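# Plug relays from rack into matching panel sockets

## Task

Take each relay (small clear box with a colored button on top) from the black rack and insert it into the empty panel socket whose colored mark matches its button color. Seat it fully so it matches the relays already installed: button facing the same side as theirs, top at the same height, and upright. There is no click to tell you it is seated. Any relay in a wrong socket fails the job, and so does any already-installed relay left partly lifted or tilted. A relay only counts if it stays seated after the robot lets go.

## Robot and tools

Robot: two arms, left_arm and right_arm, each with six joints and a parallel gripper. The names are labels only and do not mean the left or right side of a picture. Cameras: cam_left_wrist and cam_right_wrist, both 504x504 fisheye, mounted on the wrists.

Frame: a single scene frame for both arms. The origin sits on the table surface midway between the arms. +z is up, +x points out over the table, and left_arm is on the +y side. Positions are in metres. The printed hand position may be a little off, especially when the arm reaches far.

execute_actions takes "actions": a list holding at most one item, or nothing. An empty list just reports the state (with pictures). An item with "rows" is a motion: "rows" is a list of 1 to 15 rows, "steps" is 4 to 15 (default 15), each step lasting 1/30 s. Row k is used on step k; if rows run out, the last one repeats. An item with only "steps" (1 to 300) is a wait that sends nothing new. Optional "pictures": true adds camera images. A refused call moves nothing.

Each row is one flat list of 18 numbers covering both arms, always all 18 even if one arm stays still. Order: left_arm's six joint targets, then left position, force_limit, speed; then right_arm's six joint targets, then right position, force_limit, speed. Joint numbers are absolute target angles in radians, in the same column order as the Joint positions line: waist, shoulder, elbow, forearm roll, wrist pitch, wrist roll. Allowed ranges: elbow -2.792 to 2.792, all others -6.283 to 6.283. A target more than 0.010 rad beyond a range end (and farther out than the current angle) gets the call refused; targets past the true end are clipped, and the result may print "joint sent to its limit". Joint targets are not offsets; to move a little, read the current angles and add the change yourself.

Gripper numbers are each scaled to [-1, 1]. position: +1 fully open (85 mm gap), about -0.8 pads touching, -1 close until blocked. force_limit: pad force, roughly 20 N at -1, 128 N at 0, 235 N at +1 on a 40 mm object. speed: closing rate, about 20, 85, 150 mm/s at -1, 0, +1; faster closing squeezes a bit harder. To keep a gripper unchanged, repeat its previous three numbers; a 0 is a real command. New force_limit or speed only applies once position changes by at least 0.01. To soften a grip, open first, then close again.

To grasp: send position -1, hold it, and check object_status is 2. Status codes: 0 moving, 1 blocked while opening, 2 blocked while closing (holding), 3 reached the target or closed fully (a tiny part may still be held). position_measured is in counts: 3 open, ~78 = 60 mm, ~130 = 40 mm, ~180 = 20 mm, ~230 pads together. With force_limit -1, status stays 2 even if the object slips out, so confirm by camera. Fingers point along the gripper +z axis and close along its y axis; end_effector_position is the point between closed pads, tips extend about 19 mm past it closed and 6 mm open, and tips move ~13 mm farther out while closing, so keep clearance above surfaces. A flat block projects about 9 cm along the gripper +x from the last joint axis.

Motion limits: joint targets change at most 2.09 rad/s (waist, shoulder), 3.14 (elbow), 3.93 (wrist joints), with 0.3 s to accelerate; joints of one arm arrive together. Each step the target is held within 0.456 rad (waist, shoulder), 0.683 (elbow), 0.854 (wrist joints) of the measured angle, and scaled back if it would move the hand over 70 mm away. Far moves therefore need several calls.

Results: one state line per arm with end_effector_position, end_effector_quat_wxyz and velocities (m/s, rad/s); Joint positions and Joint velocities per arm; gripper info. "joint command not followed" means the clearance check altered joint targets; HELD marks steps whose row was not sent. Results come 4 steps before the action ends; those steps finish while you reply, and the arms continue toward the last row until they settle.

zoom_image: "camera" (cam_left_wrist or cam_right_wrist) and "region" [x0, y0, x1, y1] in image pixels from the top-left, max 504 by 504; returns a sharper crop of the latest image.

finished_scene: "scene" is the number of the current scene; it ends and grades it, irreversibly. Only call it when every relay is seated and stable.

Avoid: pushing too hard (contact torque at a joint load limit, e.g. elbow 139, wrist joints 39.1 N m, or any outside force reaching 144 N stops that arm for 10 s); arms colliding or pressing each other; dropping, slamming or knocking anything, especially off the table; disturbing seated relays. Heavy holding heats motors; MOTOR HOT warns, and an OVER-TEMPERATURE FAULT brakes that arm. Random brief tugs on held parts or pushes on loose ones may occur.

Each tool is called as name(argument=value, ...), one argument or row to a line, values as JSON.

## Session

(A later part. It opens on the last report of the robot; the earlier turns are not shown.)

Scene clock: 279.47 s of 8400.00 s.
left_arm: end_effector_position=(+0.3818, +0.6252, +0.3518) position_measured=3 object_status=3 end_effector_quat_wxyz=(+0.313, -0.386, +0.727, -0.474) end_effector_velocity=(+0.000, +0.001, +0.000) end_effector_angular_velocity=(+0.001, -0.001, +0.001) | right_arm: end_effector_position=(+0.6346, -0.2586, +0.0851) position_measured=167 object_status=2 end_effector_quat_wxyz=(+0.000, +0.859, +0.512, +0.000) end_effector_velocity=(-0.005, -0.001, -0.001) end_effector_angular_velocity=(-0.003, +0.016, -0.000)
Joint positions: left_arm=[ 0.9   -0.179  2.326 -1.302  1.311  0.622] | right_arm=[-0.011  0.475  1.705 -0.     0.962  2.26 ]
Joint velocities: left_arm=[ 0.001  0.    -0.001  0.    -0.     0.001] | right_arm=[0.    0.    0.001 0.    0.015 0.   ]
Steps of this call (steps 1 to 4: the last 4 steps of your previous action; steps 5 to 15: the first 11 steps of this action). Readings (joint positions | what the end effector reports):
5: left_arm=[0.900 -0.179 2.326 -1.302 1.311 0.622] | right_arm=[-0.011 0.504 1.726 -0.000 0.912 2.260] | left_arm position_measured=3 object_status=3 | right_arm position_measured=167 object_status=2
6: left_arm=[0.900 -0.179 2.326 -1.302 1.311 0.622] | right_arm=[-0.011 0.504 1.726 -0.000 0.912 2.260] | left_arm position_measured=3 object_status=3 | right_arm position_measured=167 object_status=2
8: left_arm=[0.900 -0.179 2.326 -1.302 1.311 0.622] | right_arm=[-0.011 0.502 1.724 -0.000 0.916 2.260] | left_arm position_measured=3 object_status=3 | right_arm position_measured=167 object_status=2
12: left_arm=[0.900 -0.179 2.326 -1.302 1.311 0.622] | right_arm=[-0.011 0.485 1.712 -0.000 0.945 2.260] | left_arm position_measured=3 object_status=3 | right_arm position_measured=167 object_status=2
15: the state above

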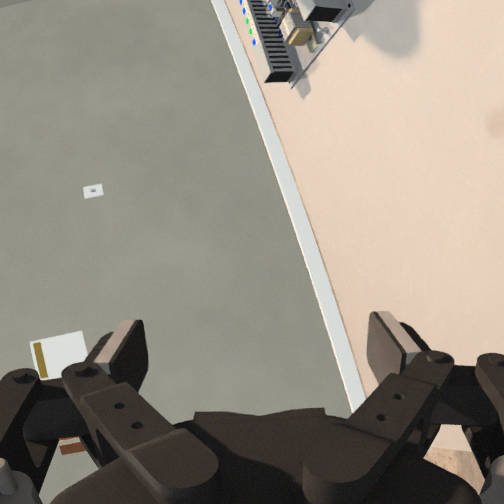

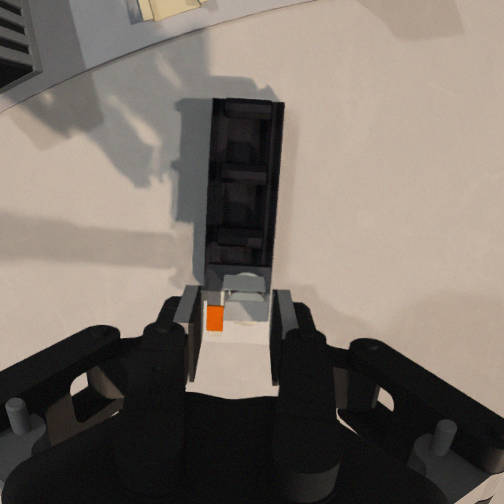

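execute_actions(
  actions=[
    {"rows":[[0.9,-0.179,2.326,-1.302,1.311,0.622,1,0,0,-0.0108,0.4036,1.6385,0,1.0995,2.26,-1,-0.1,0.5],[0.9,-0.179,2.326,-1.302,1.311,0.622,1,0,0,-0.0108,0.4036,1.6385,0,1.0995,2.26,-1,-0.1,0.5],[0.9,-0.179,2.326,-1.302,1.311,0.622,1,0,0,-0.0108,0.4036,1.6385,0,1.0995,2.26,-1,-0.1,0.5],[0.9,-0.179,2.326,-1.302,1.311,0.622,1,0,0,-0.0108,0.4036,1.6385,0,1.0995,2.26,-1,-0.1,0.5],[0.9,-0.179,2.326,-1.302,1.311,0.622,1,0,0,-0.0108,0.4036,1.6385,0,1.0995,2.26,-1,-0.1,0.5],[0.9,-0.179,2.326,-1.302,1.311,0.622,1,0,0,0.2076,0.5534,1.4046,0,1.1837,2.1376,-1,-0.1,0.5]],"steps":15},
  ],
)

execute_actions(
  actions=[
    {"rows":[[0.9,-0.179,2.326,-1.302,1.311,0.622,1,0,0,0.2076,0.5534,1.4046,0,1.1837,2.1376,-1,-0.1,0.5],[0.9,-0.179,2.326,-1.302,1.311,0.622,1,0,0,0.2076,0.5534,1.4046,0,1.1837,2.1376,-1,-0.1,0.5],[0.9,-0.179,2.326,-1.302,1.311,0.622,1,0,0,0.2076,0.5534,1.4046,0,1.1837,2.1376,-1,-0.1,0.5],[0.9,-0.179,2.326,-1.302,1.311,0.622,1,0,0,0.2076,0.5534,1.4046,0,1.1837,2.1376,-1,-0.1,0.5],[0.9,-0.179,2.326,-1.302,1.311,0.622,1,0,0,0.2076,0.5534,1.4046,0,1.1837,2.1376,-1,-0.1,0.5],[0.9,-0.179,2.326,-1.302,1.311,0.622,1,0,0,0.2076,0.598,1.4584,0,1.0852,2.1376,-1,-0.1,0.5]],"steps":15},
  ],
)

execute_actions(
  actions=[
    {"rows":[[0.9,-0.179,2.326,-1.302,1.311,0.622,1,0,0,0.2076,0.598,1.4584,0,1.0852,2.1376,-1,-0.1,0.5],[0.9,-0.179,2.326,-1.302,1.311,0.622,1,0,0,0.2076,0.598,1.4584,0,1.0852,2.1376,-1,-0.1,0.5],[0.9,-0.179,2.326,-1.302,1.311,0.622,1,0,0,0.2076,0.6097,1.4689,0,1.063,2.1376,-1,-0.1,0.5]],"steps":15},
  ],
  pictures=true,
)

zoom_image(
  camera="cam_right_wrist",
  region=[160,170,340,400],
)

Scene clock: 280.37 s of 8400.00 s.
left_arm: end_effector_position=(+0.3818, +0.6252, +0.3518) position_measured=3 object_status=3 end_effector_quat_wxyz=(+0.313, -0.386, +0.727, -0.474) end_effector_velocity=(-0.000, +0.001, -0.000) end_effector_angular_velocity=(+0.000, +0.001, +0.002) | right_arm: end_effector_position=(+0.6583, -0.1924, +0.1812) position_measured=167 object_status=2 end_effector_quat_wxyz=(+0.003, +0.827, +0.563, +0.009) end_effector_velocity=(+0.100, +0.516, -0.096) end_effector_angular_velocity=(-0.058, +0.165, +0.945)
Joint positions: left_arm=[ 0.9   -0.179  2.326 -1.302  1.311  0.622] | right_arm=[0.067 0.448 1.549 0.    1.126 2.217]
Joint velocities: left_arm=[ 0.001  0.     0.    -0.    -0.001 -0.   ] | right_arm=[ 0.604  0.514 -0.599 -0.006  0.259 -0.338]
Steps of this call (steps 1 to 4: the last 4 steps of your previous action; steps 5 to 15: the robot went on to your last target; step 16: nothing new was sent; steps 17 to 27: the first 11 steps of this action). Readings (joint positions | what the end effector reports):
17: left_arm=[0.900 -0.179 2.326 -1.302 1.311 0.622] | right_arm=[-0.011 0.474 1.705 -0.000 0.962 2.260] | left_arm position_measured=3 object_status=3 | right_arm position_measured=167 object_status=2
18: left_arm=[0.900 -0.179 2.326 -1.302 1.311 0.622] | right_arm=[-0.011 0.471 1.702 -0.000 0.970 2.260] | left_arm position_measured=3 object_status=3 | right_arm position_measured=167 object_status=2
20: left_arm=[0.900 -0.179 2.326 -1.302 1.311 0.622] | right_arm=[-0.011 0.443 1.675 -0.000 1.024 2.260] | left_arm position_measured=3 object_status=3 | right_arm position_measured=167 object_status=2
24: left_arm=[0.900 -0.179 2.326 -1.302 1.311 0.622] | right_arm=[0.003 0.406 1.613 0.000 1.102 2.252] | left_arm position_measured=3 object_status=3 | right_arm position_measured=167 object_status=2
27: the state above

Scene clock: 280.87 s of 8400.00 s.
left_arm: end_effector_position=(+0.3818, +0.6252, +0.3518) position_measured=3 object_status=3 end_effector_quat_wxyz=(+0.313, -0.386, +0.727, -0.474) end_effector_velocity=(+0.000, -0.001, -0.000) end_effector_angular_velocity=(-0.002, +0.001, -0.001) | right_arm: end_effector_position=(+0.6717, -0.0664, +0.1048) position_measured=167 object_status=2 end_effector_quat_wxyz=(-0.000, +0.760, +0.650, -0.001) end_effector_velocity=(+0.010, +0.006, -0.090) end_effector_angular_velocity=(+0.012, -0.027, +0.002)
Joint positions: left_arm=[ 0.9   -0.179  2.326 -1.302  1.311  0.622] | right_arm=[ 0.207  0.598  1.458 -0.     1.088  2.138]
Joint velocities: left_arm=[-0.002  0.    -0.    -0.     0.    -0.002] | right_arm=[ 0.002  0.072  0.058  0.    -0.16  -0.   ]
Steps of this call (steps 1 to 4: the last 4 steps of your previous action; steps 5 to 15: the first 11 steps of this action). Readings (joint positions | what the end effector reports):
5: left_arm=[0.900 -0.179 2.326 -1.302 1.311 0.622] | right_arm=[0.167 0.523 1.446 0.000 1.167 2.160] | left_arm position_measured=3 object_status=3 | right_arm position_measured=167 object_status=2
6: left_arm=[0.900 -0.179 2.326 -1.302 1.311 0.622] | right_arm=[0.186 0.537 1.427 0.000 1.175 2.150] | left_arm position_measured=3 object_status=3 | right_arm position_measured=167 object_status=2
8: left_arm=[0.900 -0.179 2.326 -1.302 1.311 0.622] | right_arm=[0.206 0.552 1.407 0.000 1.183 2.139] | left_arm position_measured=3 object_status=3 | right_arm position_measured=167 object_status=2
12: left_arm=[0.900 -0.179 2.326 -1.302 1.311 0.622] | right_arm=[0.207 0.565 1.419 -0.000 1.156 2.138] | left_arm position_measured=3 object_status=3 | right_arm position_measured=167 object_status=2
15: the state above

Scene clock: 281.37 s of 8400.00 s.
left_arm: end_effector_position=(+0.3818, +0.6252, +0.3518) position_measured=3 object_status=3 end_effector_quat_wxyz=(+0.313, -0.386, +0.727, -0.474) end_effector_velocity=(+0.000, -0.001, +0.000) end_effector_angular_velocity=(-0.001, +0.000, -0.002) | right_arm: end_effector_position=(+0.6723, -0.0658, +0.0899) position_measured=167 object_status=2 end_effector_quat_wxyz=(-0.000, +0.760, +0.650, +0.000) end_effector_velocity=(-0.000, +0.000, +0.000) end_effector_angular_velocity=(+0.000, -0.001, +0.001)
Joint positions: left_arm=[ 0.9   -0.179  2.326 -1.302  1.311  0.622] | right_arm=[0.208 0.61  1.469 0.    1.063 2.138]
Joint velocities: left_arm=[-0.002  0.    -0.     0.     0.001 -0.002] | right_arm=[ 0.001 -0.001  0.    -0.    -0.    -0.   ]
Steps of this call (steps 1 to 4: the last 4 steps of your previous action; steps 5 to 15: the first 11 steps of this action). Readings (joint positions | what the end effector reports):
5: left_arm=[0.900 -0.179 2.326 -1.302 1.311 0.622] | right_arm=[0.208 0.598 1.458 -0.000 1.085 2.138] | left_arm position_measured=3 object_status=3 | right_arm position_measured=167 object_status=2
6: left_arm=[0.900 -0.179 2.326 -1.302 1.311 0.622] | right_arm=[0.208 0.598 1.458 -0.000 1.085 2.138] | left_arm position_measured=3 object_status=3 | right_arm position_measured=167 object_status=2
8: left_arm=[0.900 -0.179 2.326 -1.302 1.311 0.622] | right_arm=[0.208 0.601 1.461 0.000 1.078 2.138] | left_arm position_measured=3 object_status=3 | right_arm position_measured=167 object_status=2
12: left_arm=[0.900 -0.179 2.326 -1.302 1.311 0.622] | right_arm=[0.208 0.610 1.469 0.000 1.063 2.138] | left_arm position_measured=3 object_status=3 | right_arm position_measured=167 object_status=2
15: the state above

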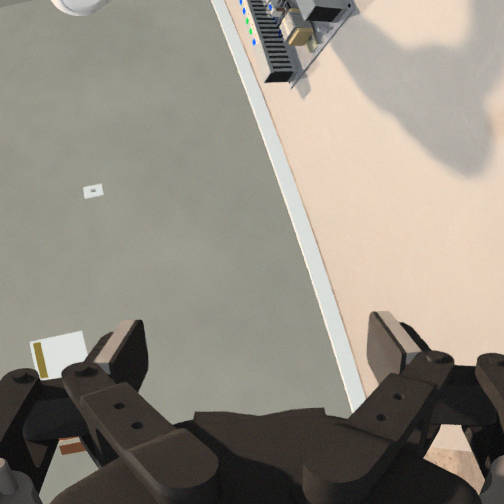

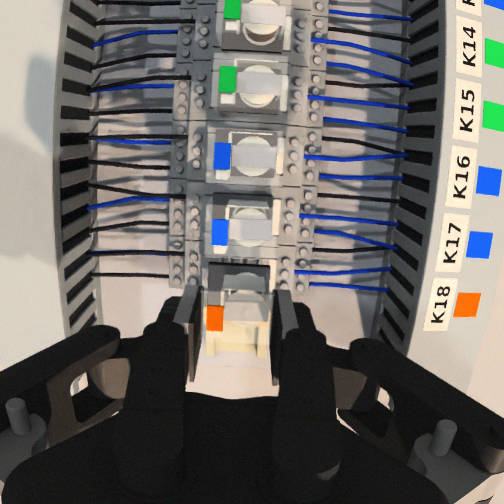

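Region (160, 170, 340, 400) of cam_right_wrist's 504x504 image, scaled by 2.191, with more detail than that image has; it fills the left 394 columns of this view, and the rest is white.

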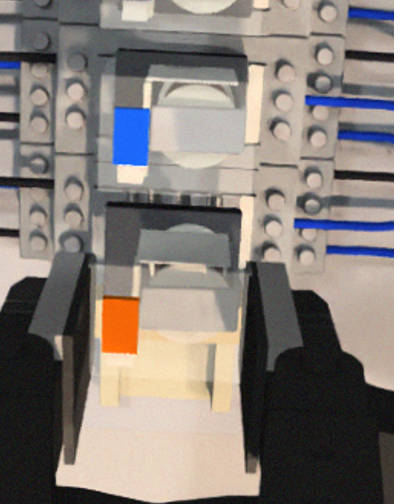

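execute_actions(
  actions=[
    {"rows":[[0.9,-0.179,2.326,-1.302,1.311,0.622,1,0,0,0.2076,0.6136,1.4724,0,1.0556,2.1376,-1,-0.1,0.5],[0.9,-0.179,2.326,-1.302,1.311,0.622,1,0,0,0.2076,0.6136,1.4724,0,1.0556,2.1376,-1,-0.1,0.5],[0.9,-0.179,2.326,-1.302,1.311,0.622,1,0,0,0.2076,0.6136,1.4724,0,1.0556,2.1376,-1,-0.1,0.5],[0.9,-0.179,2.326,-1.302,1.311,0.622,1,0,0,0.2076,0.6152,1.4738,0,1.0527,2.1376,-1,-0.1,0.5],[0.9,-0.179,2.326,-1.302,1.311,0.622,1,0,0,0.2076,0.6152,1.4738,0,1.0527,2.1376,-1,-0.1,0.5],[0.9,-0.179,2.326,-1.302,1.311,0.622,1,0,0,0.2076,0.6152,1.4738,0,1.0527,2.1376,-1,-0.1,0.5],[0.9,-0.179,2.326,-1.302,1.311,0.622,1,0,0,0.2076,0.616,1.4745,0,1.0512,2.1376,-1,-0.1,0.5],[0.9,-0.179,2.326,-1.302,1.311,0.622,1,0,0,0.2076,0.616,1.4745,0,1.0512,2.1376,-1,-0.1,0.5],[0.9,-0.179,2.326,-1.302,1.311,0.622,1,0,0,0.2076,0.6167,1.4752,0,1.0497,2.1376,-1,-0.1,0.5],[0.9,-0.179,2.326,-1.302,1.311,0.622,1,0,0,0.2076,0.6167,1.4752,0,1.0497,2.1376,-1,-0.1,0.5],[0.9,-0.179,2.326,-1.302,1.311,0.622,1,0,0,0.2076,0.6179,1.4762,0,1.0475,2.1376,-1,-0.1,0.5]],"steps":15},
  ],
)

execute_actions(
  actions=[
    {"steps":8},
  ],
  pictures=true,
)

zoom_image(
  camera="cam_right_wrist",
  region=[180,220,300,400],
)

Scene clock: 282.10 s of 8400.00 s.
left_arm: end_effector_position=(+0.3818, +0.6252, +0.3518) position_measured=3 object_status=3 end_effector_quat_wxyz=(+0.313, -0.386, +0.727, -0.474) end_effector_velocity=(-0.000, +0.001, -0.000) end_effector_angular_velocity=(-0.001, +0.001, +0.003) | right_arm: end_effector_position=(+0.6722, -0.0660, +0.0809) position_measured=167 object_status=2 end_effector_quat_wxyz=(+0.000, +0.760, +0.650, -0.000) end_effector_velocity=(-0.001, -0.000, -0.018) end_effector_angular_velocity=(-0.001, +0.001, +0.001)
Joint positions: left_arm=[ 0.9   -0.179  2.326 -1.302  1.311  0.622] | right_arm=[ 0.208  0.617  1.475 -0.     1.05   2.138]
Joint velocities: left_arm=[ 0.002 -0.     0.     0.    -0.001 -0.001] | right_arm=[ 0.     0.014  0.013 -0.    -0.026 -0.   ]
Steps of this call (steps 1 to 4: the last 4 steps of your previous action; steps 5 to 11: the robot went on to your last target; steps 12 to 22: the first 11 steps of this action). Readings (joint positions | what the end effector reports):
12: left_arm=[0.900 -0.179 2.326 -1.302 1.311 0.622] | right_arm=[0.208 0.610 1.469 0.000 1.063 2.138] | left_arm position_measured=3 object_status=3 | right_arm position_measured=167 object_status=2
13: left_arm=[0.900 -0.179 2.326 -1.302 1.311 0.622] | right_arm=[0.208 0.611 1.470 0.000 1.059 2.138] | left_arm position_measured=3 object_status=3 | right_arm position_measured=167 object_status=2
15: left_arm=[0.900 -0.179 2.326 -1.302 1.311 0.622] | right_arm=[0.208 0.614 1.472 -0.000 1.056 2.138] | left_arm position_measured=3 object_status=3 | right_arm position_measured=167 object_status=2
19: left_arm=[0.900 -0.179 2.326 -1.302 1.311 0.622] | right_arm=[0.208 0.616 1.474 -0.000 1.052 2.138] | left_arm position_measured=3 object_status=3 | right_arm position_measured=167 object_status=2
22: the state above

Scene clock: 282.37 s of 8400.00 s.
left_arm: end_effector_position=(+0.3818, +0.6252, +0.3518) position_measured=3 object_status=3 end_effector_quat_wxyz=(+0.313, -0.386, +0.727, -0.474) end_effector_velocity=(-0.000, +0.000, -0.001) end_effector_angular_velocity=(+0.002, +0.000, +0.001) | right_arm: end_effector_position=(+0.6722, -0.0659, +0.0795) position_measured=167 object_status=2 end_effector_quat_wxyz=(+0.000, +0.760, +0.650, +0.000) end_effector_velocity=(+0.000, -0.000, -0.000) end_effector_angular_velocity=(+0.000, +0.000, -0.001)
Joint positions: left_arm=[ 0.9   -0.179  2.326 -1.302  1.311  0.622] | right_arm=[ 0.208  0.618  1.476 -0.     1.048  2.138]
Joint velocities: left_arm=[-0.    -0.     0.001 -0.    -0.002  0.002] | right_arm=[-0.001  0.    -0.     0.    -0.     0.   ]
Kept back: nothing.
Steps of this call (steps 1 to 4: the last 4 steps of your previous action; steps 5 to 8: the robot went on to your last target). Readings (joint positions | what the end effector reports):
1: left_arm=[0.900 -0.179 2.326 -1.302 1.311 0.622] | right_arm=[0.208 0.617 1.476 -0.000 1.049 2.138] | left_arm position_measured=3 object_status=3 | right_arm position_measured=167 object_status=2
2: left_arm=[0.900 -0.179 2.326 -1.302 1.311 0.622] | right_arm=[0.208 0.618 1.476 -0.000 1.048 2.138] | left_arm position_measured=3 object_status=3 | right_arm position_measured=167 object_status=2
4: left_arm=[0.900 -0.179 2.326 -1.302 1.311 0.622] | right_arm=[0.208 0.618 1.476 -0.000 1.048 2.138] | left_arm position_measured=3 object_status=3 | right_arm position_measured=167 object_status=2
8: the state above

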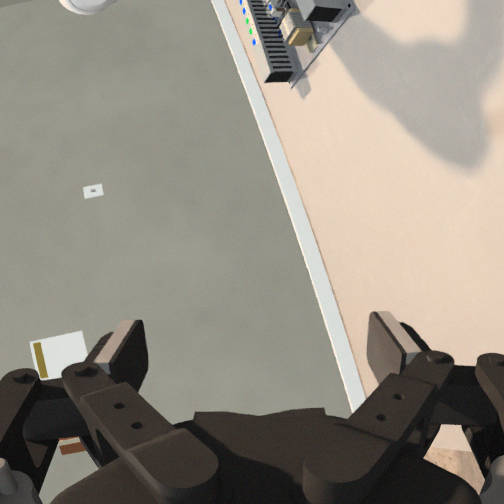

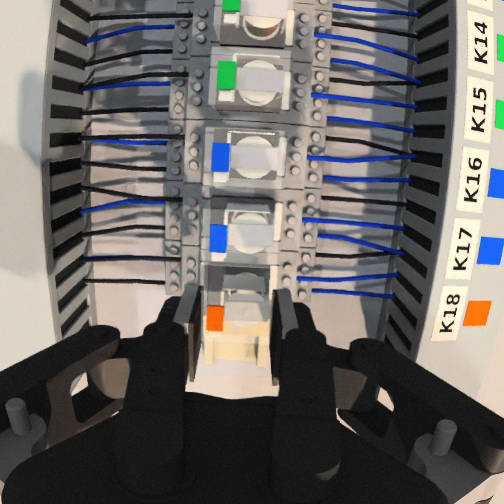

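Region (180, 220, 300, 400) of cam_right_wrist's 504x504 image, scaled by 2.800, with more detail than that image has.

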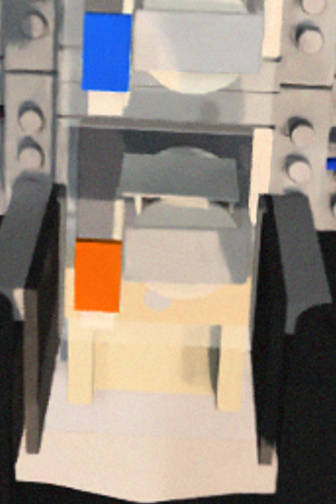

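execute_actions(
  actions=[
    {"rows":[[0.9,-0.179,2.326,-1.302,1.311,0.622,1,0,0,0.2076,0.6179,1.4762,0,1.0475,2.1376,-0.2,-0.5,0.5]],"steps":12},
  ],
)

execute_actions(
  actions=[
    {"rows":[[0.9,-0.179,2.326,-1.302,1.311,0.622,1,0,0,0.2076,0.6179,1.4762,0,1.0475,2.1376,-0.2,-0.5,0.5]],"steps":6},
  ],
  pictures=true,
)

zoom_image(
  camera="cam_right_wrist",
  region=[180,220,300,400],
)

Scene clock: 282.87 s of 8400.00 s.
left_arm: end_effector_position=(+0.3818, +0.6252, +0.3518) position_measured=3 object_status=3 end_effector_quat_wxyz=(+0.313, -0.386, +0.727, -0.474) end_effector_velocity=(+0.000, -0.001, +0.000) end_effector_angular_velocity=(-0.000, +0.000, -0.001) | right_arm: end_effector_position=(+0.6721, -0.0660, +0.0790) position_measured=155 object_status=0 end_effector_quat_wxyz=(-0.000, +0.760, +0.650, -0.000) end_effector_velocity=(+0.002, -0.000, +0.002) end_effector_angular_velocity=(+0.001, -0.003, -0.001)
Joint positions: left_arm=[ 0.9   -0.179  2.326 -1.302  1.311  0.622] | right_arm=[0.208 0.618 1.476 0.    1.047 2.138]
Joint velocities: left_arm=[-0.002 -0.001 -0.    -0.    -0.    -0.001] | right_arm=[-0.001 -0.001 -0.003 -0.     0.    -0.   ]
Steps of this call (steps 1 to 7: the robot went on to your last target; steps 8 to 15: the first 8 steps of this action). Readings (joint positions | what the end effector reports):
8: left_arm=[0.900 -0.179 2.326 -1.302 1.311 0.622] | right_arm=[0.208 0.618 1.476 0.000 1.047 2.138] | left_arm position_measured=3 object_status=3 | right_arm position_measured=167 object_status=0
9: left_arm=[0.900 -0.179 2.326 -1.302 1.311 0.622] | right_arm=[0.208 0.618 1.476 0.000 1.047 2.138] | left_arm position_measured=3 object_status=3 | right_arm position_measured=167 object_status=0
11: left_arm=[0.900 -0.179 2.326 -1.302 1.311 0.622] | right_arm=[0.208 0.618 1.476 0.000 1.047 2.138] | left_arm position_measured=3 object_status=3 | right_arm position_measured=158 object_status=0
15: the state above

Scene clock: 283.07 s of 8400.00 s.
left_arm: end_effector_position=(+0.3818, +0.6252, +0.3518) position_measured=3 object_status=3 end_effector_quat_wxyz=(+0.313, -0.386, +0.727, -0.474) end_effector_velocity=(+0.000, -0.000, -0.000) end_effector_angular_velocity=(+0.000, +0.000, -0.000) | right_arm: end_effector_position=(+0.6722, -0.0659, +0.0791) position_measured=154 object_status=3 end_effector_quat_wxyz=(-0.000, +0.760, +0.650, -0.000) end_effector_velocity=(-0.000, +0.001, +0.001) end_effector_angular_velocity=(+0.000, -0.001, +0.001)
Joint positions: left_arm=[ 0.9   -0.179  2.326 -1.302  1.311  0.622] | right_arm=[0.208 0.618 1.476 0.    1.047 2.138]
Joint velocities: left_arm=[-0.001  0.     0.     0.    -0.001  0.   ] | right_arm=[ 0.001 -0.001 -0.    -0.    -0.    -0.   ]
Steps of this call (steps 1 to 4: the last 4 steps of your previous action; steps 5 to 6: the first 2 steps of this action). Readings (joint positions | what the end effector reports):
5: left_arm=[0.900 -0.179 2.326 -1.302 1.311 0.622] | right_arm=[0.208 0.618 1.476 0.000 1.047 2.138] | left_arm position_measured=3 object_status=3 | right_arm position_measured=154 object_status=0
6: the state above

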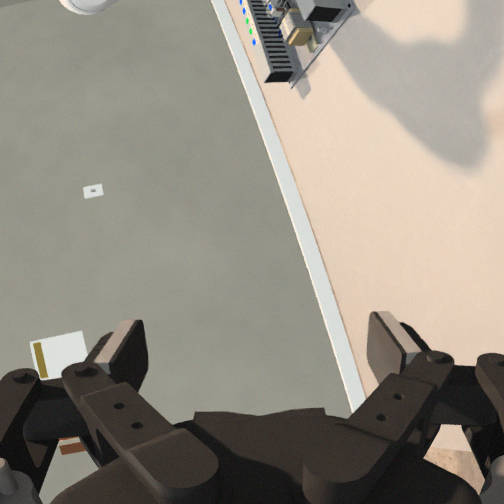

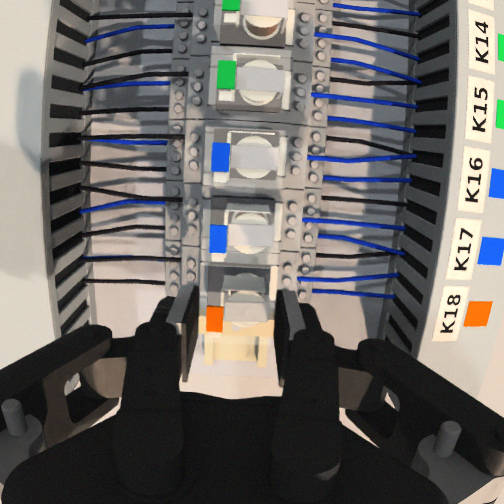

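Region (180, 220, 300, 400) of cam_right_wrist's 504x504 image, scaled by 2.800, with more detail than that image has.

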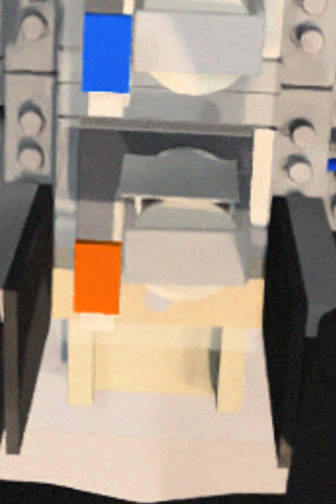

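execute_actions(
  actions=[
    {"rows":[[0.9,-0.179,2.326,-1.302,1.311,0.622,1,0,0,0.2076,0.598,1.4584,0,1.0852,2.1376,-0.2,-0.5,0.5],[0.9,-0.179,2.326,-1.302,1.311,0.622,1,0,0,0.2076,0.598,1.4584,0,1.0852,2.1376,-0.2,-0.5,0.5],[0.9,-0.179,2.326,-1.302,1.311,0.622,1,0,0,0.2076,0.598,1.4584,0,1.0852,2.1376,-0.2,-0.5,0.5],[0.9,-0.179,2.326,-1.302,1.311,0.622,1,0,0,0.2076,0.598,1.4584,0,1.0852,2.1376,-0.2,-0.5,0.5],[0.9,-0.179,2.326,-1.302,1.311,0.622,1,0,0,0.2076,0.598,1.4584,0,1.0852,2.1376,-0.2,-0.5,0.5],[0.9,-0.179,2.326,-1.302,1.311,0.622,1,0,0,0.2076,0.598,1.4584,0,1.0852,2.1376,-0.2,-0.5,0.5],[0.9,-0.179,2.326,-1.302,1.311,0.622,1,0,0,0.2073,0.5989,1.4569,0,1.0858,2.1376,-1,-0.6,1]],"steps":15},
  ],
)

execute_actions(
  actions=[
    {"rows":[[0.9,-0.179,2.326,-1.302,1.311,0.622,1,0,0,0.2073,0.5989,1.4569,0,1.0858,2.1376,-1,-0.6,1]],"steps":8},
  ],
  pictures=true,
)

Scene clock: 283.70 s of 8400.00 s.
left_arm: end_effector_position=(+0.3818, +0.6252, +0.3518) position_measured=3 object_status=3 end_effector_quat_wxyz=(+0.313, -0.386, +0.727, -0.474) end_effector_velocity=(+0.000, -0.001, +0.000) end_effector_angular_velocity=(-0.001, +0.000, -0.001) | right_arm: end_effector_position=(+0.6729, -0.0658, +0.1051) position_measured=183 object_status=0 end_effector_quat_wxyz=(+0.000, +0.760, +0.650, +0.000) end_effector_velocity=(+0.001, -0.001, -0.000) end_effector_angular_velocity=(-0.001, -0.000, -0.001)
Joint positions: left_arm=[ 0.9   -0.179  2.326 -1.302  1.311  0.622] | right_arm=[0.207 0.599 1.457 0.    1.086 2.138]
Joint velocities: left_arm=[-0.001 -0.    -0.     0.     0.    -0.001] | right_arm=[-0.001  0.001 -0.002 -0.001  0.001 -0.   ]
Steps of this call (steps 1 to 4: the last 4 steps of your previous action; steps 5 to 8: the robot went on to your last target; steps 9 to 19: the first 11 steps of this action). Readings (joint positions | what the end effector reports):
9: left_arm=[0.900 -0.179 2.326 -1.302 1.311 0.622] | right_arm=[0.208 0.618 1.476 0.000 1.047 2.138] | left_arm position_measured=3 object_status=3 | right_arm position_measured=154 object_status=3
10: left_arm=[0.900 -0.179 2.326 -1.302 1.311 0.622] | right_arm=[0.208 0.615 1.473 0.000 1.054 2.138] | left_arm position_measured=3 object_status=3 | right_arm position_measured=154 object_status=3
12: left_arm=[0.900 -0.179 2.326 -1.302 1.311 0.622] | right_arm=[0.208 0.599 1.459 0.000 1.081 2.138] | left_arm position_measured=3 object_status=3 | right_arm position_measured=154 object_status=3
16: left_arm=[0.900 -0.179 2.326 -1.302 1.311 0.622] | right_arm=[0.208 0.598 1.458 0.000 1.085 2.138] | left_arm position_measured=3 object_status=3 | right_arm position_measured=155 object_status=0
19: the state above

Scene clock: 283.97 s of 8400.00 s.
left_arm: end_effector_position=(+0.3818, +0.6252, +0.3518) position_measured=3 object_status=3 end_effector_quat_wxyz=(+0.313, -0.386, +0.727, -0.474) end_effector_velocity=(+0.000, -0.001, -0.000) end_effector_angular_velocity=(+0.001, -0.000, -0.001) | right_arm: end_effector_position=(+0.6729, -0.0659, +0.1049) position_measured=231 object_status=0 end_effector_quat_wxyz=(+0.000, +0.760, +0.650, +0.000) end_effector_velocity=(-0.001, +0.001, -0.000) end_effector_angular_velocity=(+0.000, +0.000, +0.002)
Joint positions: left_arm=[ 0.9   -0.179  2.326 -1.302  1.311  0.622] | right_arm=[0.207 0.599 1.457 0.    1.086 2.138]
Joint velocities: left_arm=[-0.001 -0.     0.     0.    -0.     0.001] | right_arm=[ 0.002  0.     0.     0.     0.    -0.   ]
Steps of this call (steps 1 to 4: the last 4 steps of your previous action; steps 5 to 8: the first 4 steps of this action). Readings (joint positions | what the end effector reports):
5: left_arm=[0.900 -0.179 2.326 -1.302 1.311 0.622] | right_arm=[0.207 0.599 1.457 0.000 1.086 2.138] | left_arm position_measured=3 object_status=3 | right_arm position_measured=231 object_status=0
6: left_arm=[0.900 -0.179 2.326 -1.302 1.311 0.622] | right_arm=[0.207 0.599 1.457 0.000 1.086 2.138] | left_arm position_measured=3 object_status=3 | right_arm position_measured=231 object_status=0
8: the state above

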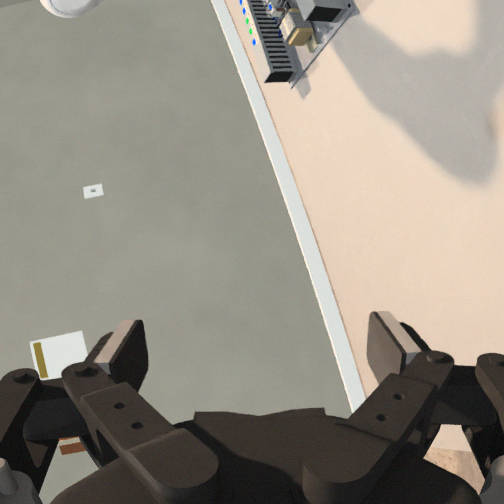

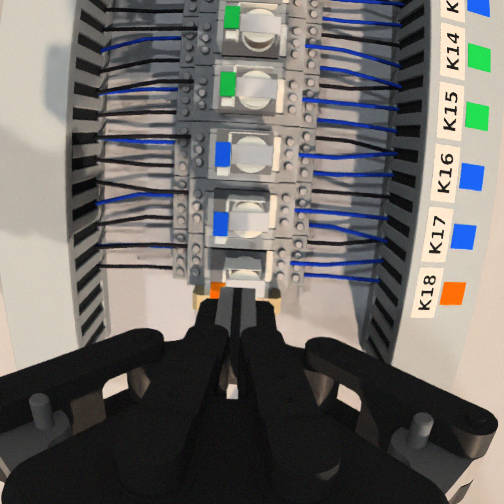

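Push slowly: .092, .090, .088, .0868, .0857.

execute_actions(
  actions=[
    {"rows":[[0.9,-0.179,2.326,-1.302,1.311,0.622,1,0,0,0.2073,0.6067,1.4639,0,1.071,2.1376,-1,-0.6,1],[0.9,-0.179,2.326,-1.302,1.311,0.622,1,0,0,0.2073,0.6067,1.4639,0,1.071,2.1376,-1,-0.6,1],[0.9,-0.179,2.326,-1.302,1.311,0.622,1,0,0,0.2073,0.6067,1.4639,0,1.071,2.1376,-1,-0.6,1],[0.9,-0.179,2.326,-1.302,1.311,0.622,1,0,0,0.2073,0.609,1.466,0,1.0666,2.1376,-1,-0.6,1],[0.9,-0.179,2.326,-1.302,1.311,0.622,1,0,0,0.2073,0.609,1.466,0,1.0666,2.1376,-1,-0.6,1],[0.9,-0.179,2.326,-1.302,1.311,0.622,1,0,0,0.2073,0.6106,1.4674,0,1.0636,2.1376,-1,-0.6,1],[0.9,-0.179,2.326,-1.302,1.311,0.622,1,0,0,0.2073,0.6106,1.4674,0,1.0636,2.1376,-1,-0.6,1],[0.9,-0.179,2.326,-1.302,1.311,0.622,1,0,0,0.2073,0.6114,1.4681,0,1.0621,2.1376,-1,-0.6,1],[0.9,-0.179,2.326,-1.302,1.311,0.622,1,0,0,0.2073,0.6114,1.4681,0,1.0621,2.1376,-1,-0.6,1],[0.9,-0.179,2.326,-1.302,1.311,0.622,1,0,0,0.2073,0.6122,1.4688,0,1.0606,2.1376,-1,-0.6,1],[0.9,-0.179,2.326,-1.302,1.311,0.622,1,0,0,0.2073,0.6122,1.4688,0,1.0606,2.1376,-1,-0.6,1],[0.9,-0.179,2.326,-1.302,1.311,0.622,1,0,0,0.2073,0.6131,1.4696,0,1.0589,2.1376,-1,-0.6,1],[0.9,-0.179,2.326,-1.302,1.311,0.622,1,0,0,0.2073,0.6131,1.4696,0,1.0589,2.1376,-1,-0.6,1],[0.9,-0.179,2.326,-1.302,1.311,0.622,1,0,0,0.2073,0.614,1.4704,0,1.0572,2.1376,-1,-0.6,1]],"steps":15},
  ],
)

execute_actions(
  actions=[
    {"steps":10},
  ],
)

execute_actions(
  actions=[
    {"rows":[[0.9,-0.179,2.326,-1.302,1.311,0.622,1,0,0,0.2076,0.598,1.4584,0,1.0852,2.1376,-1,-0.6,1],[0.9,-0.179,2.326,-1.302,1.311,0.622,1,0,0,0.2076,0.598,1.4584,0,1.0852,2.1376,-1,-0.6,1],[0.9,-0.179,2.326,-1.302,1.311,0.622,1,0,0,0.2076,0.598,1.4584,0,1.0852,2.1376,-1,-0.6,1],[0.9,-0.179,2.326,-1.302,1.311,0.622,1,0,0,0.2076,0.598,1.4584,0,1.0852,2.1376,-1,-0.6,1],[0.9,-0.179,2.326,-1.302,1.311,0.622,1,0,0,0.2076,0.598,1.4584,0,1.0852,2.1376,0.15,0,1]],"steps":15},
  ],
)

execute_actions(
  actions=[
    {"steps":8},
  ],
  pictures=true,
)

zoom_image(
  camera="cam_right_wrist",
  region=[170,120,310,360],
)

Scene clock: 284.90 s of 8400.00 s.
left_arm: end_effector_position=(+0.3818, +0.6252, +0.3518) position_measured=3 object_status=3 end_effector_quat_wxyz=(+0.313, -0.386, +0.727, -0.474) end_effector_velocity=(+0.000, -0.001, -0.001) end_effector_angular_velocity=(-0.000, +0.000, -0.002) | right_arm: end_effector_position=(+0.6731, -0.0658, +0.0886) position_measured=231 object_status=3 end_effector_quat_wxyz=(+0.000, +0.760, +0.650, +0.000) end_effector_velocity=(-0.001, -0.000, -0.018) end_effector_angular_velocity=(+0.001, +0.003, -0.001)
Joint positions: left_arm=[ 0.9   -0.179  2.326 -1.302  1.311  0.622] | right_arm=[ 0.207  0.611  1.468 -0.     1.061  2.138]
Joint velocities: left_arm=[-0.002 -0.     0.001  0.    -0.     0.001] | right_arm=[-0.     0.013  0.013  0.002 -0.024 -0.   ]
Steps of this call (steps 1 to 4: the last 4 steps of your previous action; steps 5 to 15: the robot went on to your last target; steps 16 to 17: nothing new was sent; steps 18 to 28: the first 11 steps of this action). Readings (joint positions | what the end effector reports):
18: left_arm=[0.900 -0.179 2.326 -1.302 1.311 0.622] | right_arm=[0.207 0.599 1.457 -0.000 1.086 2.138] | left_arm position_measured=3 object_status=3 | right_arm position_measured=231 object_status=3
19: left_arm=[0.900 -0.179 2.326 -1.302 1.311 0.622] | right_arm=[0.207 0.602 1.459 -0.000 1.081 2.138] | left_arm position_measured=3 object_status=3 | right_arm position_measured=231 object_status=3
21: left_arm=[0.900 -0.179 2.326 -1.302 1.311 0.622] | right_arm=[0.207 0.607 1.464 -0.000 1.072 2.138] | left_arm position_measured=3 object_status=3 | right_arm position_measured=231 object_status=3
25: left_arm=[0.900 -0.179 2.326 -1.302 1.311 0.622] | right_arm=[0.207 0.610 1.467 -0.000 1.064 2.138] | left_arm position_measured=3 object_status=3 | right_arm position_measured=231 object_status=3
28: the state above

Scene clock: 285.23 s of 8400.00 s.
left_arm: end_effector_position=(+0.3818, +0.6252, +0.3518) position_measured=3 object_status=3 end_effector_quat_wxyz=(+0.313, -0.386, +0.727, -0.474) end_effector_velocity=(+0.000, -0.000, -0.000) end_effector_angular_velocity=(-0.002, +0.001, +0.000) | right_arm: end_effector_position=(+0.6731, -0.0658, +0.0858) position_measured=231 object_status=3 end_effector_quat_wxyz=(+0.000, +0.760, +0.650, +0.000) end_effector_velocity=(-0.000, -0.001, -0.003) end_effector_angular_velocity=(-0.002, +0.003, -0.001)
Joint positions: left_arm=[ 0.9   -0.179  2.326 -1.302  1.311  0.622] | right_arm=[ 0.207  0.614  1.47  -0.     1.057  2.138]
Joint velocities: left_arm=[-0.001 -0.     0.001  0.    -0.001 -0.002] | right_arm=[-0.001  0.003  0.001 -0.     0.    -0.   ]
Kept back: nothing.
Steps of this call (steps 1 to 4: the last 4 steps of your previous action; steps 5 to 10: the robot went on to your last target). Readings (joint positions | what the end effector reports):
1: left_arm=[0.900 -0.179 2.326 -1.302 1.311 0.622] | right_arm=[0.207 0.612 1.469 -0.000 1.061 2.138] | left_arm position_measured=3 object_status=3 | right_arm position_measured=231 object_status=3
2: left_arm=[0.900 -0.179 2.326 -1.302 1.311 0.622] | right_arm=[0.207 0.612 1.469 -0.000 1.060 2.138] | left_arm position_measured=3 object_status=3 | right_arm position_measured=231 object_status=3
4: left_arm=[0.900 -0.179 2.326 -1.302 1.311 0.622] | right_arm=[0.207 0.613 1.470 -0.000 1.058 2.138] | left_arm position_measured=3 object_status=3 | right_arm position_measured=231 object_status=3
8: left_arm=[0.900 -0.179 2.326 -1.302 1.311 0.622] | right_arm=[0.207 0.614 1.470 -0.000 1.057 2.138] | left_arm position_measured=3 object_status=3 | right_arm position_measured=231 object_status=3
10: the state above

Scene clock: 285.60 s of 8400.00 s.
left_arm: end_effector_position=(+0.3818, +0.6252, +0.3518) position_measured=3 object_status=3 end_effector_quat_wxyz=(+0.313, -0.386, +0.727, -0.474) end_effector_velocity=(-0.000, -0.001, +0.000) end_effector_angular_velocity=(-0.000, -0.001, -0.002) | right_arm: end_effector_position=(+0.6722, -0.0659, +0.1044) position_measured=177 object_status=0 end_effector_quat_wxyz=(-0.000, +0.760, +0.650, -0.000) end_effector_velocity=(+0.001, +0.001, +0.003) end_effector_angular_velocity=(+0.002, -0.004, +0.001)
Joint positions: left_arm=[ 0.9   -0.179  2.326 -1.302  1.311  0.622] | right_arm=[0.208 0.598 1.458 0.    1.085 2.138]
Joint velocities: left_arm=[-0.    -0.001  0.     0.     0.001  0.   ] | right_arm=[ 0.001 -0.003 -0.002 -0.     0.    -0.   ]
Steps of this call (steps 1 to 11: the first 11 steps of this action). Readings (joint positions | what the end effector reports):
1: left_arm=[0.900 -0.179 2.326 -1.302 1.311 0.622] | right_arm=[0.207 0.614 1.470 -0.000 1.057 2.138] | left_arm position_measured=3 object_status=3 | right_arm position_measured=231 object_status=3
2: left_arm=[0.900 -0.179 2.326 -1.302 1.311 0.622] | right_arm=[0.207 0.611 1.469 0.000 1.063 2.138] | left_arm position_measured=3 object_status=3 | right_arm position_measured=231 object_status=3
4: left_arm=[0.900 -0.179 2.326 -1.302 1.311 0.622] | right_arm=[0.208 0.600 1.459 0.000 1.083 2.138] | left_arm position_measured=3 object_status=3 | right_arm position_measured=231 object_status=3
8: left_arm=[0.900 -0.179 2.326 -1.302 1.311 0.622] | right_arm=[0.208 0.599 1.459 0.000 1.085 2.138] | left_arm position_measured=3 object_status=3 | right_arm position_measured=214 object_status=0
11: the state above

Scene clock: 285.87 s of 8400.00 s.
left_arm: end_effector_position=(+0.3818, +0.6252, +0.3518) position_measured=3 object_status=3 end_effector_quat_wxyz=(+0.313, -0.386, +0.727, -0.474) end_effector_velocity=(-0.000, +0.000, -0.001) end_effector_angular_velocity=(-0.000, +0.001, +0.001) | right_arm: end_effector_position=(+0.6722, -0.0659, +0.1047) position_measured=111 object_status=0 end_effector_quat_wxyz=(-0.000, +0.760, +0.650, -0.000) end_effector_velocity=(-0.000, +0.000, +0.000) end_effector_angular_velocity=(-0.000, -0.000, +0.001)
Joint positions: left_arm=[ 0.9   -0.179  2.326 -1.302  1.311  0.622] | right_arm=[0.208 0.598 1.458 0.    1.085 2.138]
Joint velocities: left_arm=[ 0.     0.001  0.001 -0.    -0.001  0.   ] | right_arm=[ 0.001  0.    -0.    -0.    -0.    -0.   ]
Kept back: nothing.
Steps of this call (steps 1 to 4: the last 4 steps of your previous action; steps 5 to 8: the robot went on to your last target). Readings (joint positions | what the end effector reports):
1: left_arm=[0.900 -0.179 2.326 -1.302 1.311 0.622] | right_arm=[0.208 0.598 1.458 0.000 1.085 2.138] | left_arm position_measured=3 object_status=3 | right_arm position_measured=164 object_status=0
2: left_arm=[0.900 -0.179 2.326 -1.302 1.311 0.622] | right_arm=[0.208 0.598 1.458 0.000 1.085 2.138] | left_arm position_measured=3 object_status=3 | right_arm position_measured=151 object_status=0
4: left_arm=[0.900 -0.179 2.326 -1.302 1.311 0.622] | right_arm=[0.208 0.598 1.458 0.000 1.085 2.138] | left_arm position_measured=3 object_status=3 | right_arm position_measured=125 object_status=0
8: the state above

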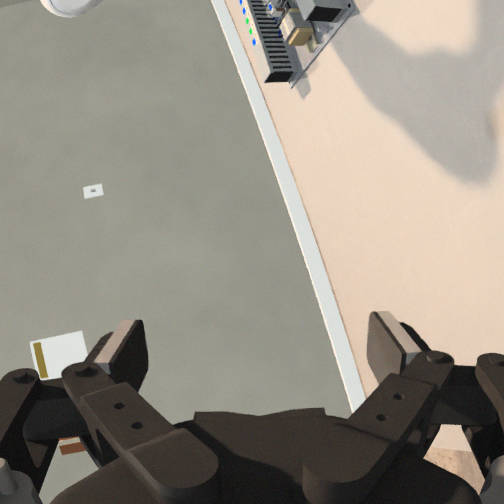

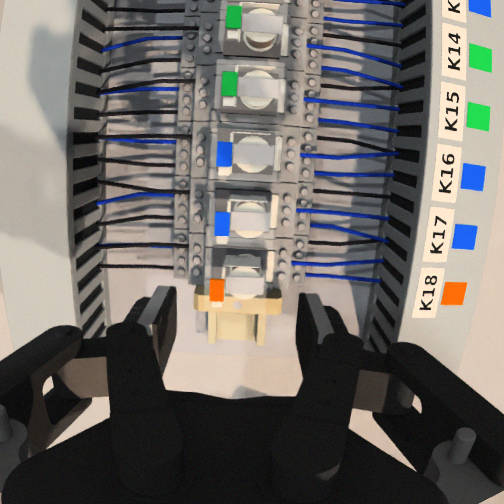

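Region (170, 120, 310, 360) of cam_right_wrist's 504x504 image, scaled by 2.100, with more detail than that image has; it fills the left 294 columns of this view, and the rest is white.

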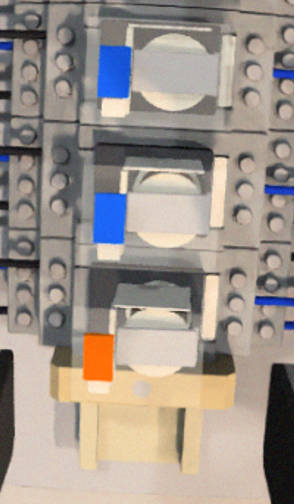

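execute_actions(
  actions=[],
)

Scene clock: 286.23 s of 8400.00 s.
left_arm: end_effector_position=(+0.3818, +0.6252, +0.3518) position_measured=3 object_status=3 end_effector_quat_wxyz=(+0.313, -0.386, +0.727, -0.474) end_effector_velocity=(-0.000, -0.000, -0.000) end_effector_angular_velocity=(-0.003, +0.001, +0.000) | right_arm: end_effector_position=(+0.6722, -0.0659, +0.1048) position_measured=110 object_status=3 end_effector_quat_wxyz=(-0.000, +0.760, +0.650, -0.000) end_effector_velocity=(-0.000, +0.001, -0.001) end_effector_angular_velocity=(-0.000, +0.001, +0.000)
Joint positions: left_arm=[ 0.9   -0.179  2.326 -1.302  1.311  0.622] | right_arm=[ 0.208  0.598  1.458 -0.     1.085  2.138]
Joint velocities: left_arm=[ 0.     0.001  0.    -0.     0.001 -0.002] | right_arm=[ 0.001  0.001 -0.     0.     0.    -0.   ]
Kept back: nothing.
Steps of this call (steps 1 to 11: the robot went on to your last target). Readings (joint positions | what the end effector reports):
1: left_arm=[0.900 -0.179 2.326 -1.302 1.311 0.622] | right_arm=[0.208 0.598 1.458 0.000 1.085 2.138] | left_arm position_measured=3 object_status=3 | right_arm position_measured=110 object_status=0
2: left_arm=[0.900 -0.179 2.326 -1.302 1.311 0.622] | right_arm=[0.208 0.598 1.458 0.000 1.085 2.138] | left_arm position_measured=3 object_status=3 | right_arm position_measured=110 object_status=0
4: left_arm=[0.900 -0.179 2.326 -1.302 1.311 0.622] | right_arm=[0.208 0.598 1.458 0.000 1.085 2.138] | left_arm position_measured=3 object_status=3 | right_arm position_measured=110 object_status=0
8: left_arm=[0.900 -0.179 2.326 -1.302 1.311 0.622] | right_arm=[0.208 0.598 1.458 -0.000 1.085 2.138] | left_arm position_measured=3 object_status=3 | right_arm position_measured=110 object_status=3
11: the state above
All arms were judged still, so your last target was given up. Only a new action makes them travel on or press farther. Fingers that are still opening or closing keep moving.

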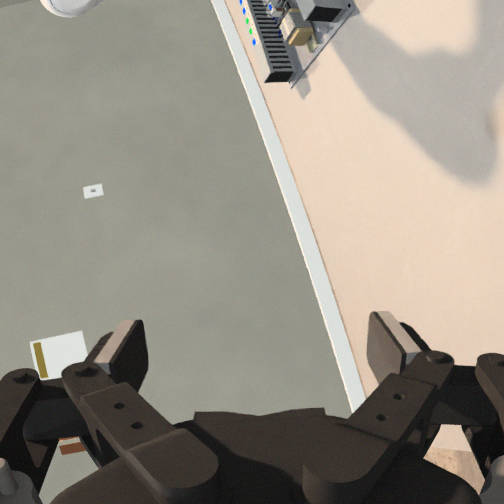

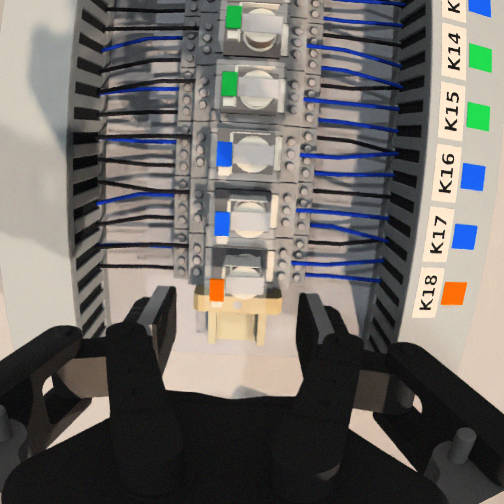

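Descend with the gripper open to check the level.

execute_actions(
  actions=[
    {"rows":[[0.9,-0.179,2.326,-1.302,1.311,0.622,1,0,0,0.2076,0.6218,1.4797,0,1.0401,2.1376,0.15,-0.1,0.3]],"steps":15},
  ],
)

execute_actions(
  actions=[
    {"steps":10},
  ],
  pictures=true,
)

zoom_image(
  camera="cam_right_wrist",
  region=[180,220,300,400],
)

Scene clock: 286.77 s of 8400.00 s.
left_arm: end_effector_position=(+0.3818, +0.6252, +0.3518) position_measured=3 object_status=3 end_effector_quat_wxyz=(+0.313, -0.386, +0.727, -0.474) end_effector_velocity=(-0.000, +0.001, -0.000) end_effector_angular_velocity=(+0.001, +0.000, +0.002) | right_arm: end_effector_position=(+0.6721, -0.0660, +0.0743) position_measured=110 object_status=3 end_effector_quat_wxyz=(-0.000, +0.760, +0.650, -0.000) end_effector_velocity=(-0.002, -0.001, -0.003) end_effector_angular_velocity=(-0.002, +0.004, -0.000)
Joint positions: left_arm=[ 0.9   -0.179  2.326 -1.302  1.311  0.622] | right_arm=[ 0.208  0.622  1.48  -0.     1.04   2.138]
Joint velocities: left_arm=[ 0.001 -0.     0.    -0.    -0.001  0.   ] | right_arm=[-0.     0.001  0.003 -0.    -0.001 -0.   ]
Steps of this call (steps 1 to 5: nothing new was sent; steps 6 to 16: the first 11 steps of this action). Readings (joint positions | what the end effector reports):
6: left_arm=[0.900 -0.179 2.326 -1.302 1.311 0.622] | right_arm=[0.208 0.598 1.458 -0.000 1.085 2.138] | left_arm position_measured=3 object_status=3 | right_arm position_measured=110 object_status=3
7: left_arm=[0.900 -0.179 2.326 -1.302 1.311 0.622] | right_arm=[0.208 0.601 1.461 -0.000 1.079 2.138] | left_arm position_measured=3 object_status=3 | right_arm position_measured=110 object_status=3
9: left_arm=[0.900 -0.179 2.326 -1.302 1.311 0.622] | right_arm=[0.208 0.619 1.478 -0.000 1.046 2.138] | left_arm position_measured=3 object_status=3 | right_arm position_measured=110 object_status=3
13: left_arm=[0.900 -0.179 2.326 -1.302 1.311 0.622] | right_arm=[0.208 0.622 1.479 -0.000 1.040 2.138] | left_arm position_measured=3 object_status=3 | right_arm position_measured=110 object_status=3
16: the state above

Scene clock: 287.10 s of 8400.00 s.
left_arm: end_effector_position=(+0.3818, +0.6252, +0.3518) position_measured=3 object_status=3 end_effector_quat_wxyz=(+0.313, -0.386, +0.727, -0.474) end_effector_velocity=(+0.000, -0.001, -0.000) end_effector_angular_velocity=(+0.001, -0.000, -0.001) | right_arm: end_effector_position=(+0.6721, -0.0660, +0.0743) position_measured=110 object_status=3 end_effector_quat_wxyz=(-0.000, +0.760, +0.650, -0.000) end_effector_velocity=(-0.000, +0.000, +0.000) end_effector_angular_velocity=(+0.000, -0.000, -0.000)
Joint positions: left_arm=[ 0.9   -0.179  2.326 -1.302  1.311  0.622] | right_arm=[ 0.208  0.622  1.48  -0.     1.04   2.138]
Joint velocities: left_arm=[-0.001 -0.     0.     0.     0.     0.001] | right_arm=[-0. -0.  0.  0. -0.  0.]
Kept back: nothing.
Steps of this call (steps 1 to 4: the last 4 steps of your previous action; steps 5 to 10: the robot went on to your last target). Readings (joint positions | what the end effector reports):
1: left_arm=[0.900 -0.179 2.326 -1.302 1.311 0.622] | right_arm=[0.208 0.622 1.480 -0.000 1.040 2.138] | left_arm position_measured=3 object_status=3 | right_arm position_measured=110 object_status=3
2: left_arm=[0.900 -0.179 2.326 -1.302 1.311 0.622] | right_arm=[0.208 0.622 1.480 -0.000 1.040 2.138] | left_arm position_measured=3 object_status=3 | right_arm position_measured=110 object_status=3
4: left_arm=[0.900 -0.179 2.326 -1.302 1.311 0.622] | right_arm=[0.208 0.622 1.480 -0.000 1.040 2.138] | left_arm position_measured=3 object_status=3 | right_arm position_measured=110 object_status=3
8: left_arm=[0.900 -0.179 2.326 -1.302 1.311 0.622] | right_arm=[0.208 0.622 1.480 -0.000 1.040 2.138] | left_arm position_measured=3 object_status=3 | right_arm position_measured=110 object_status=3
10: the state above

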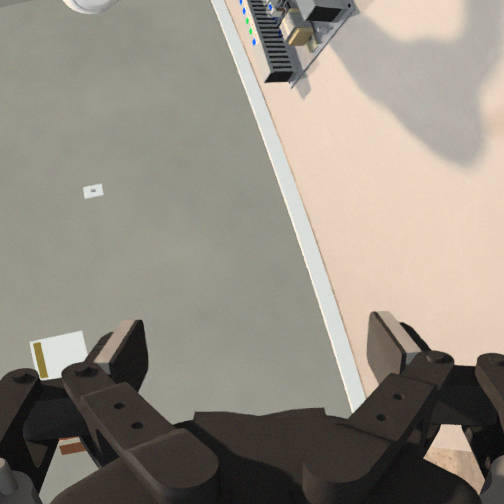

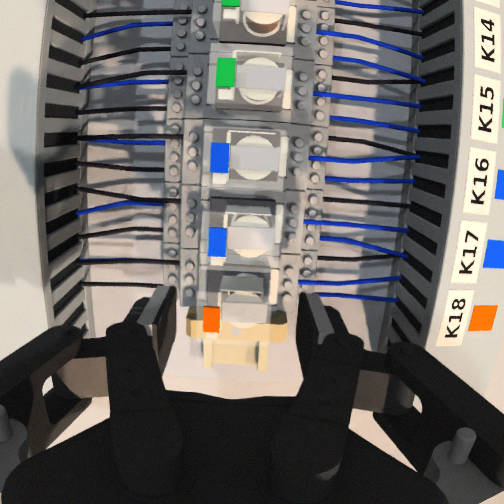

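Region (180, 220, 300, 400) of cam_right_wrist's 504x504 image, scaled by 2.800, with more detail than that image has.

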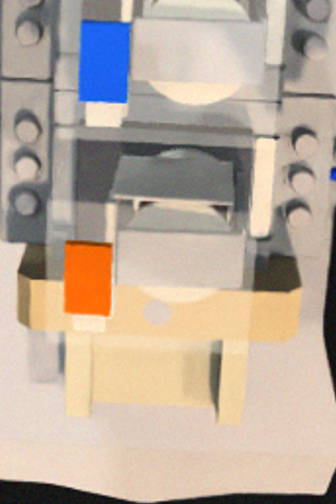

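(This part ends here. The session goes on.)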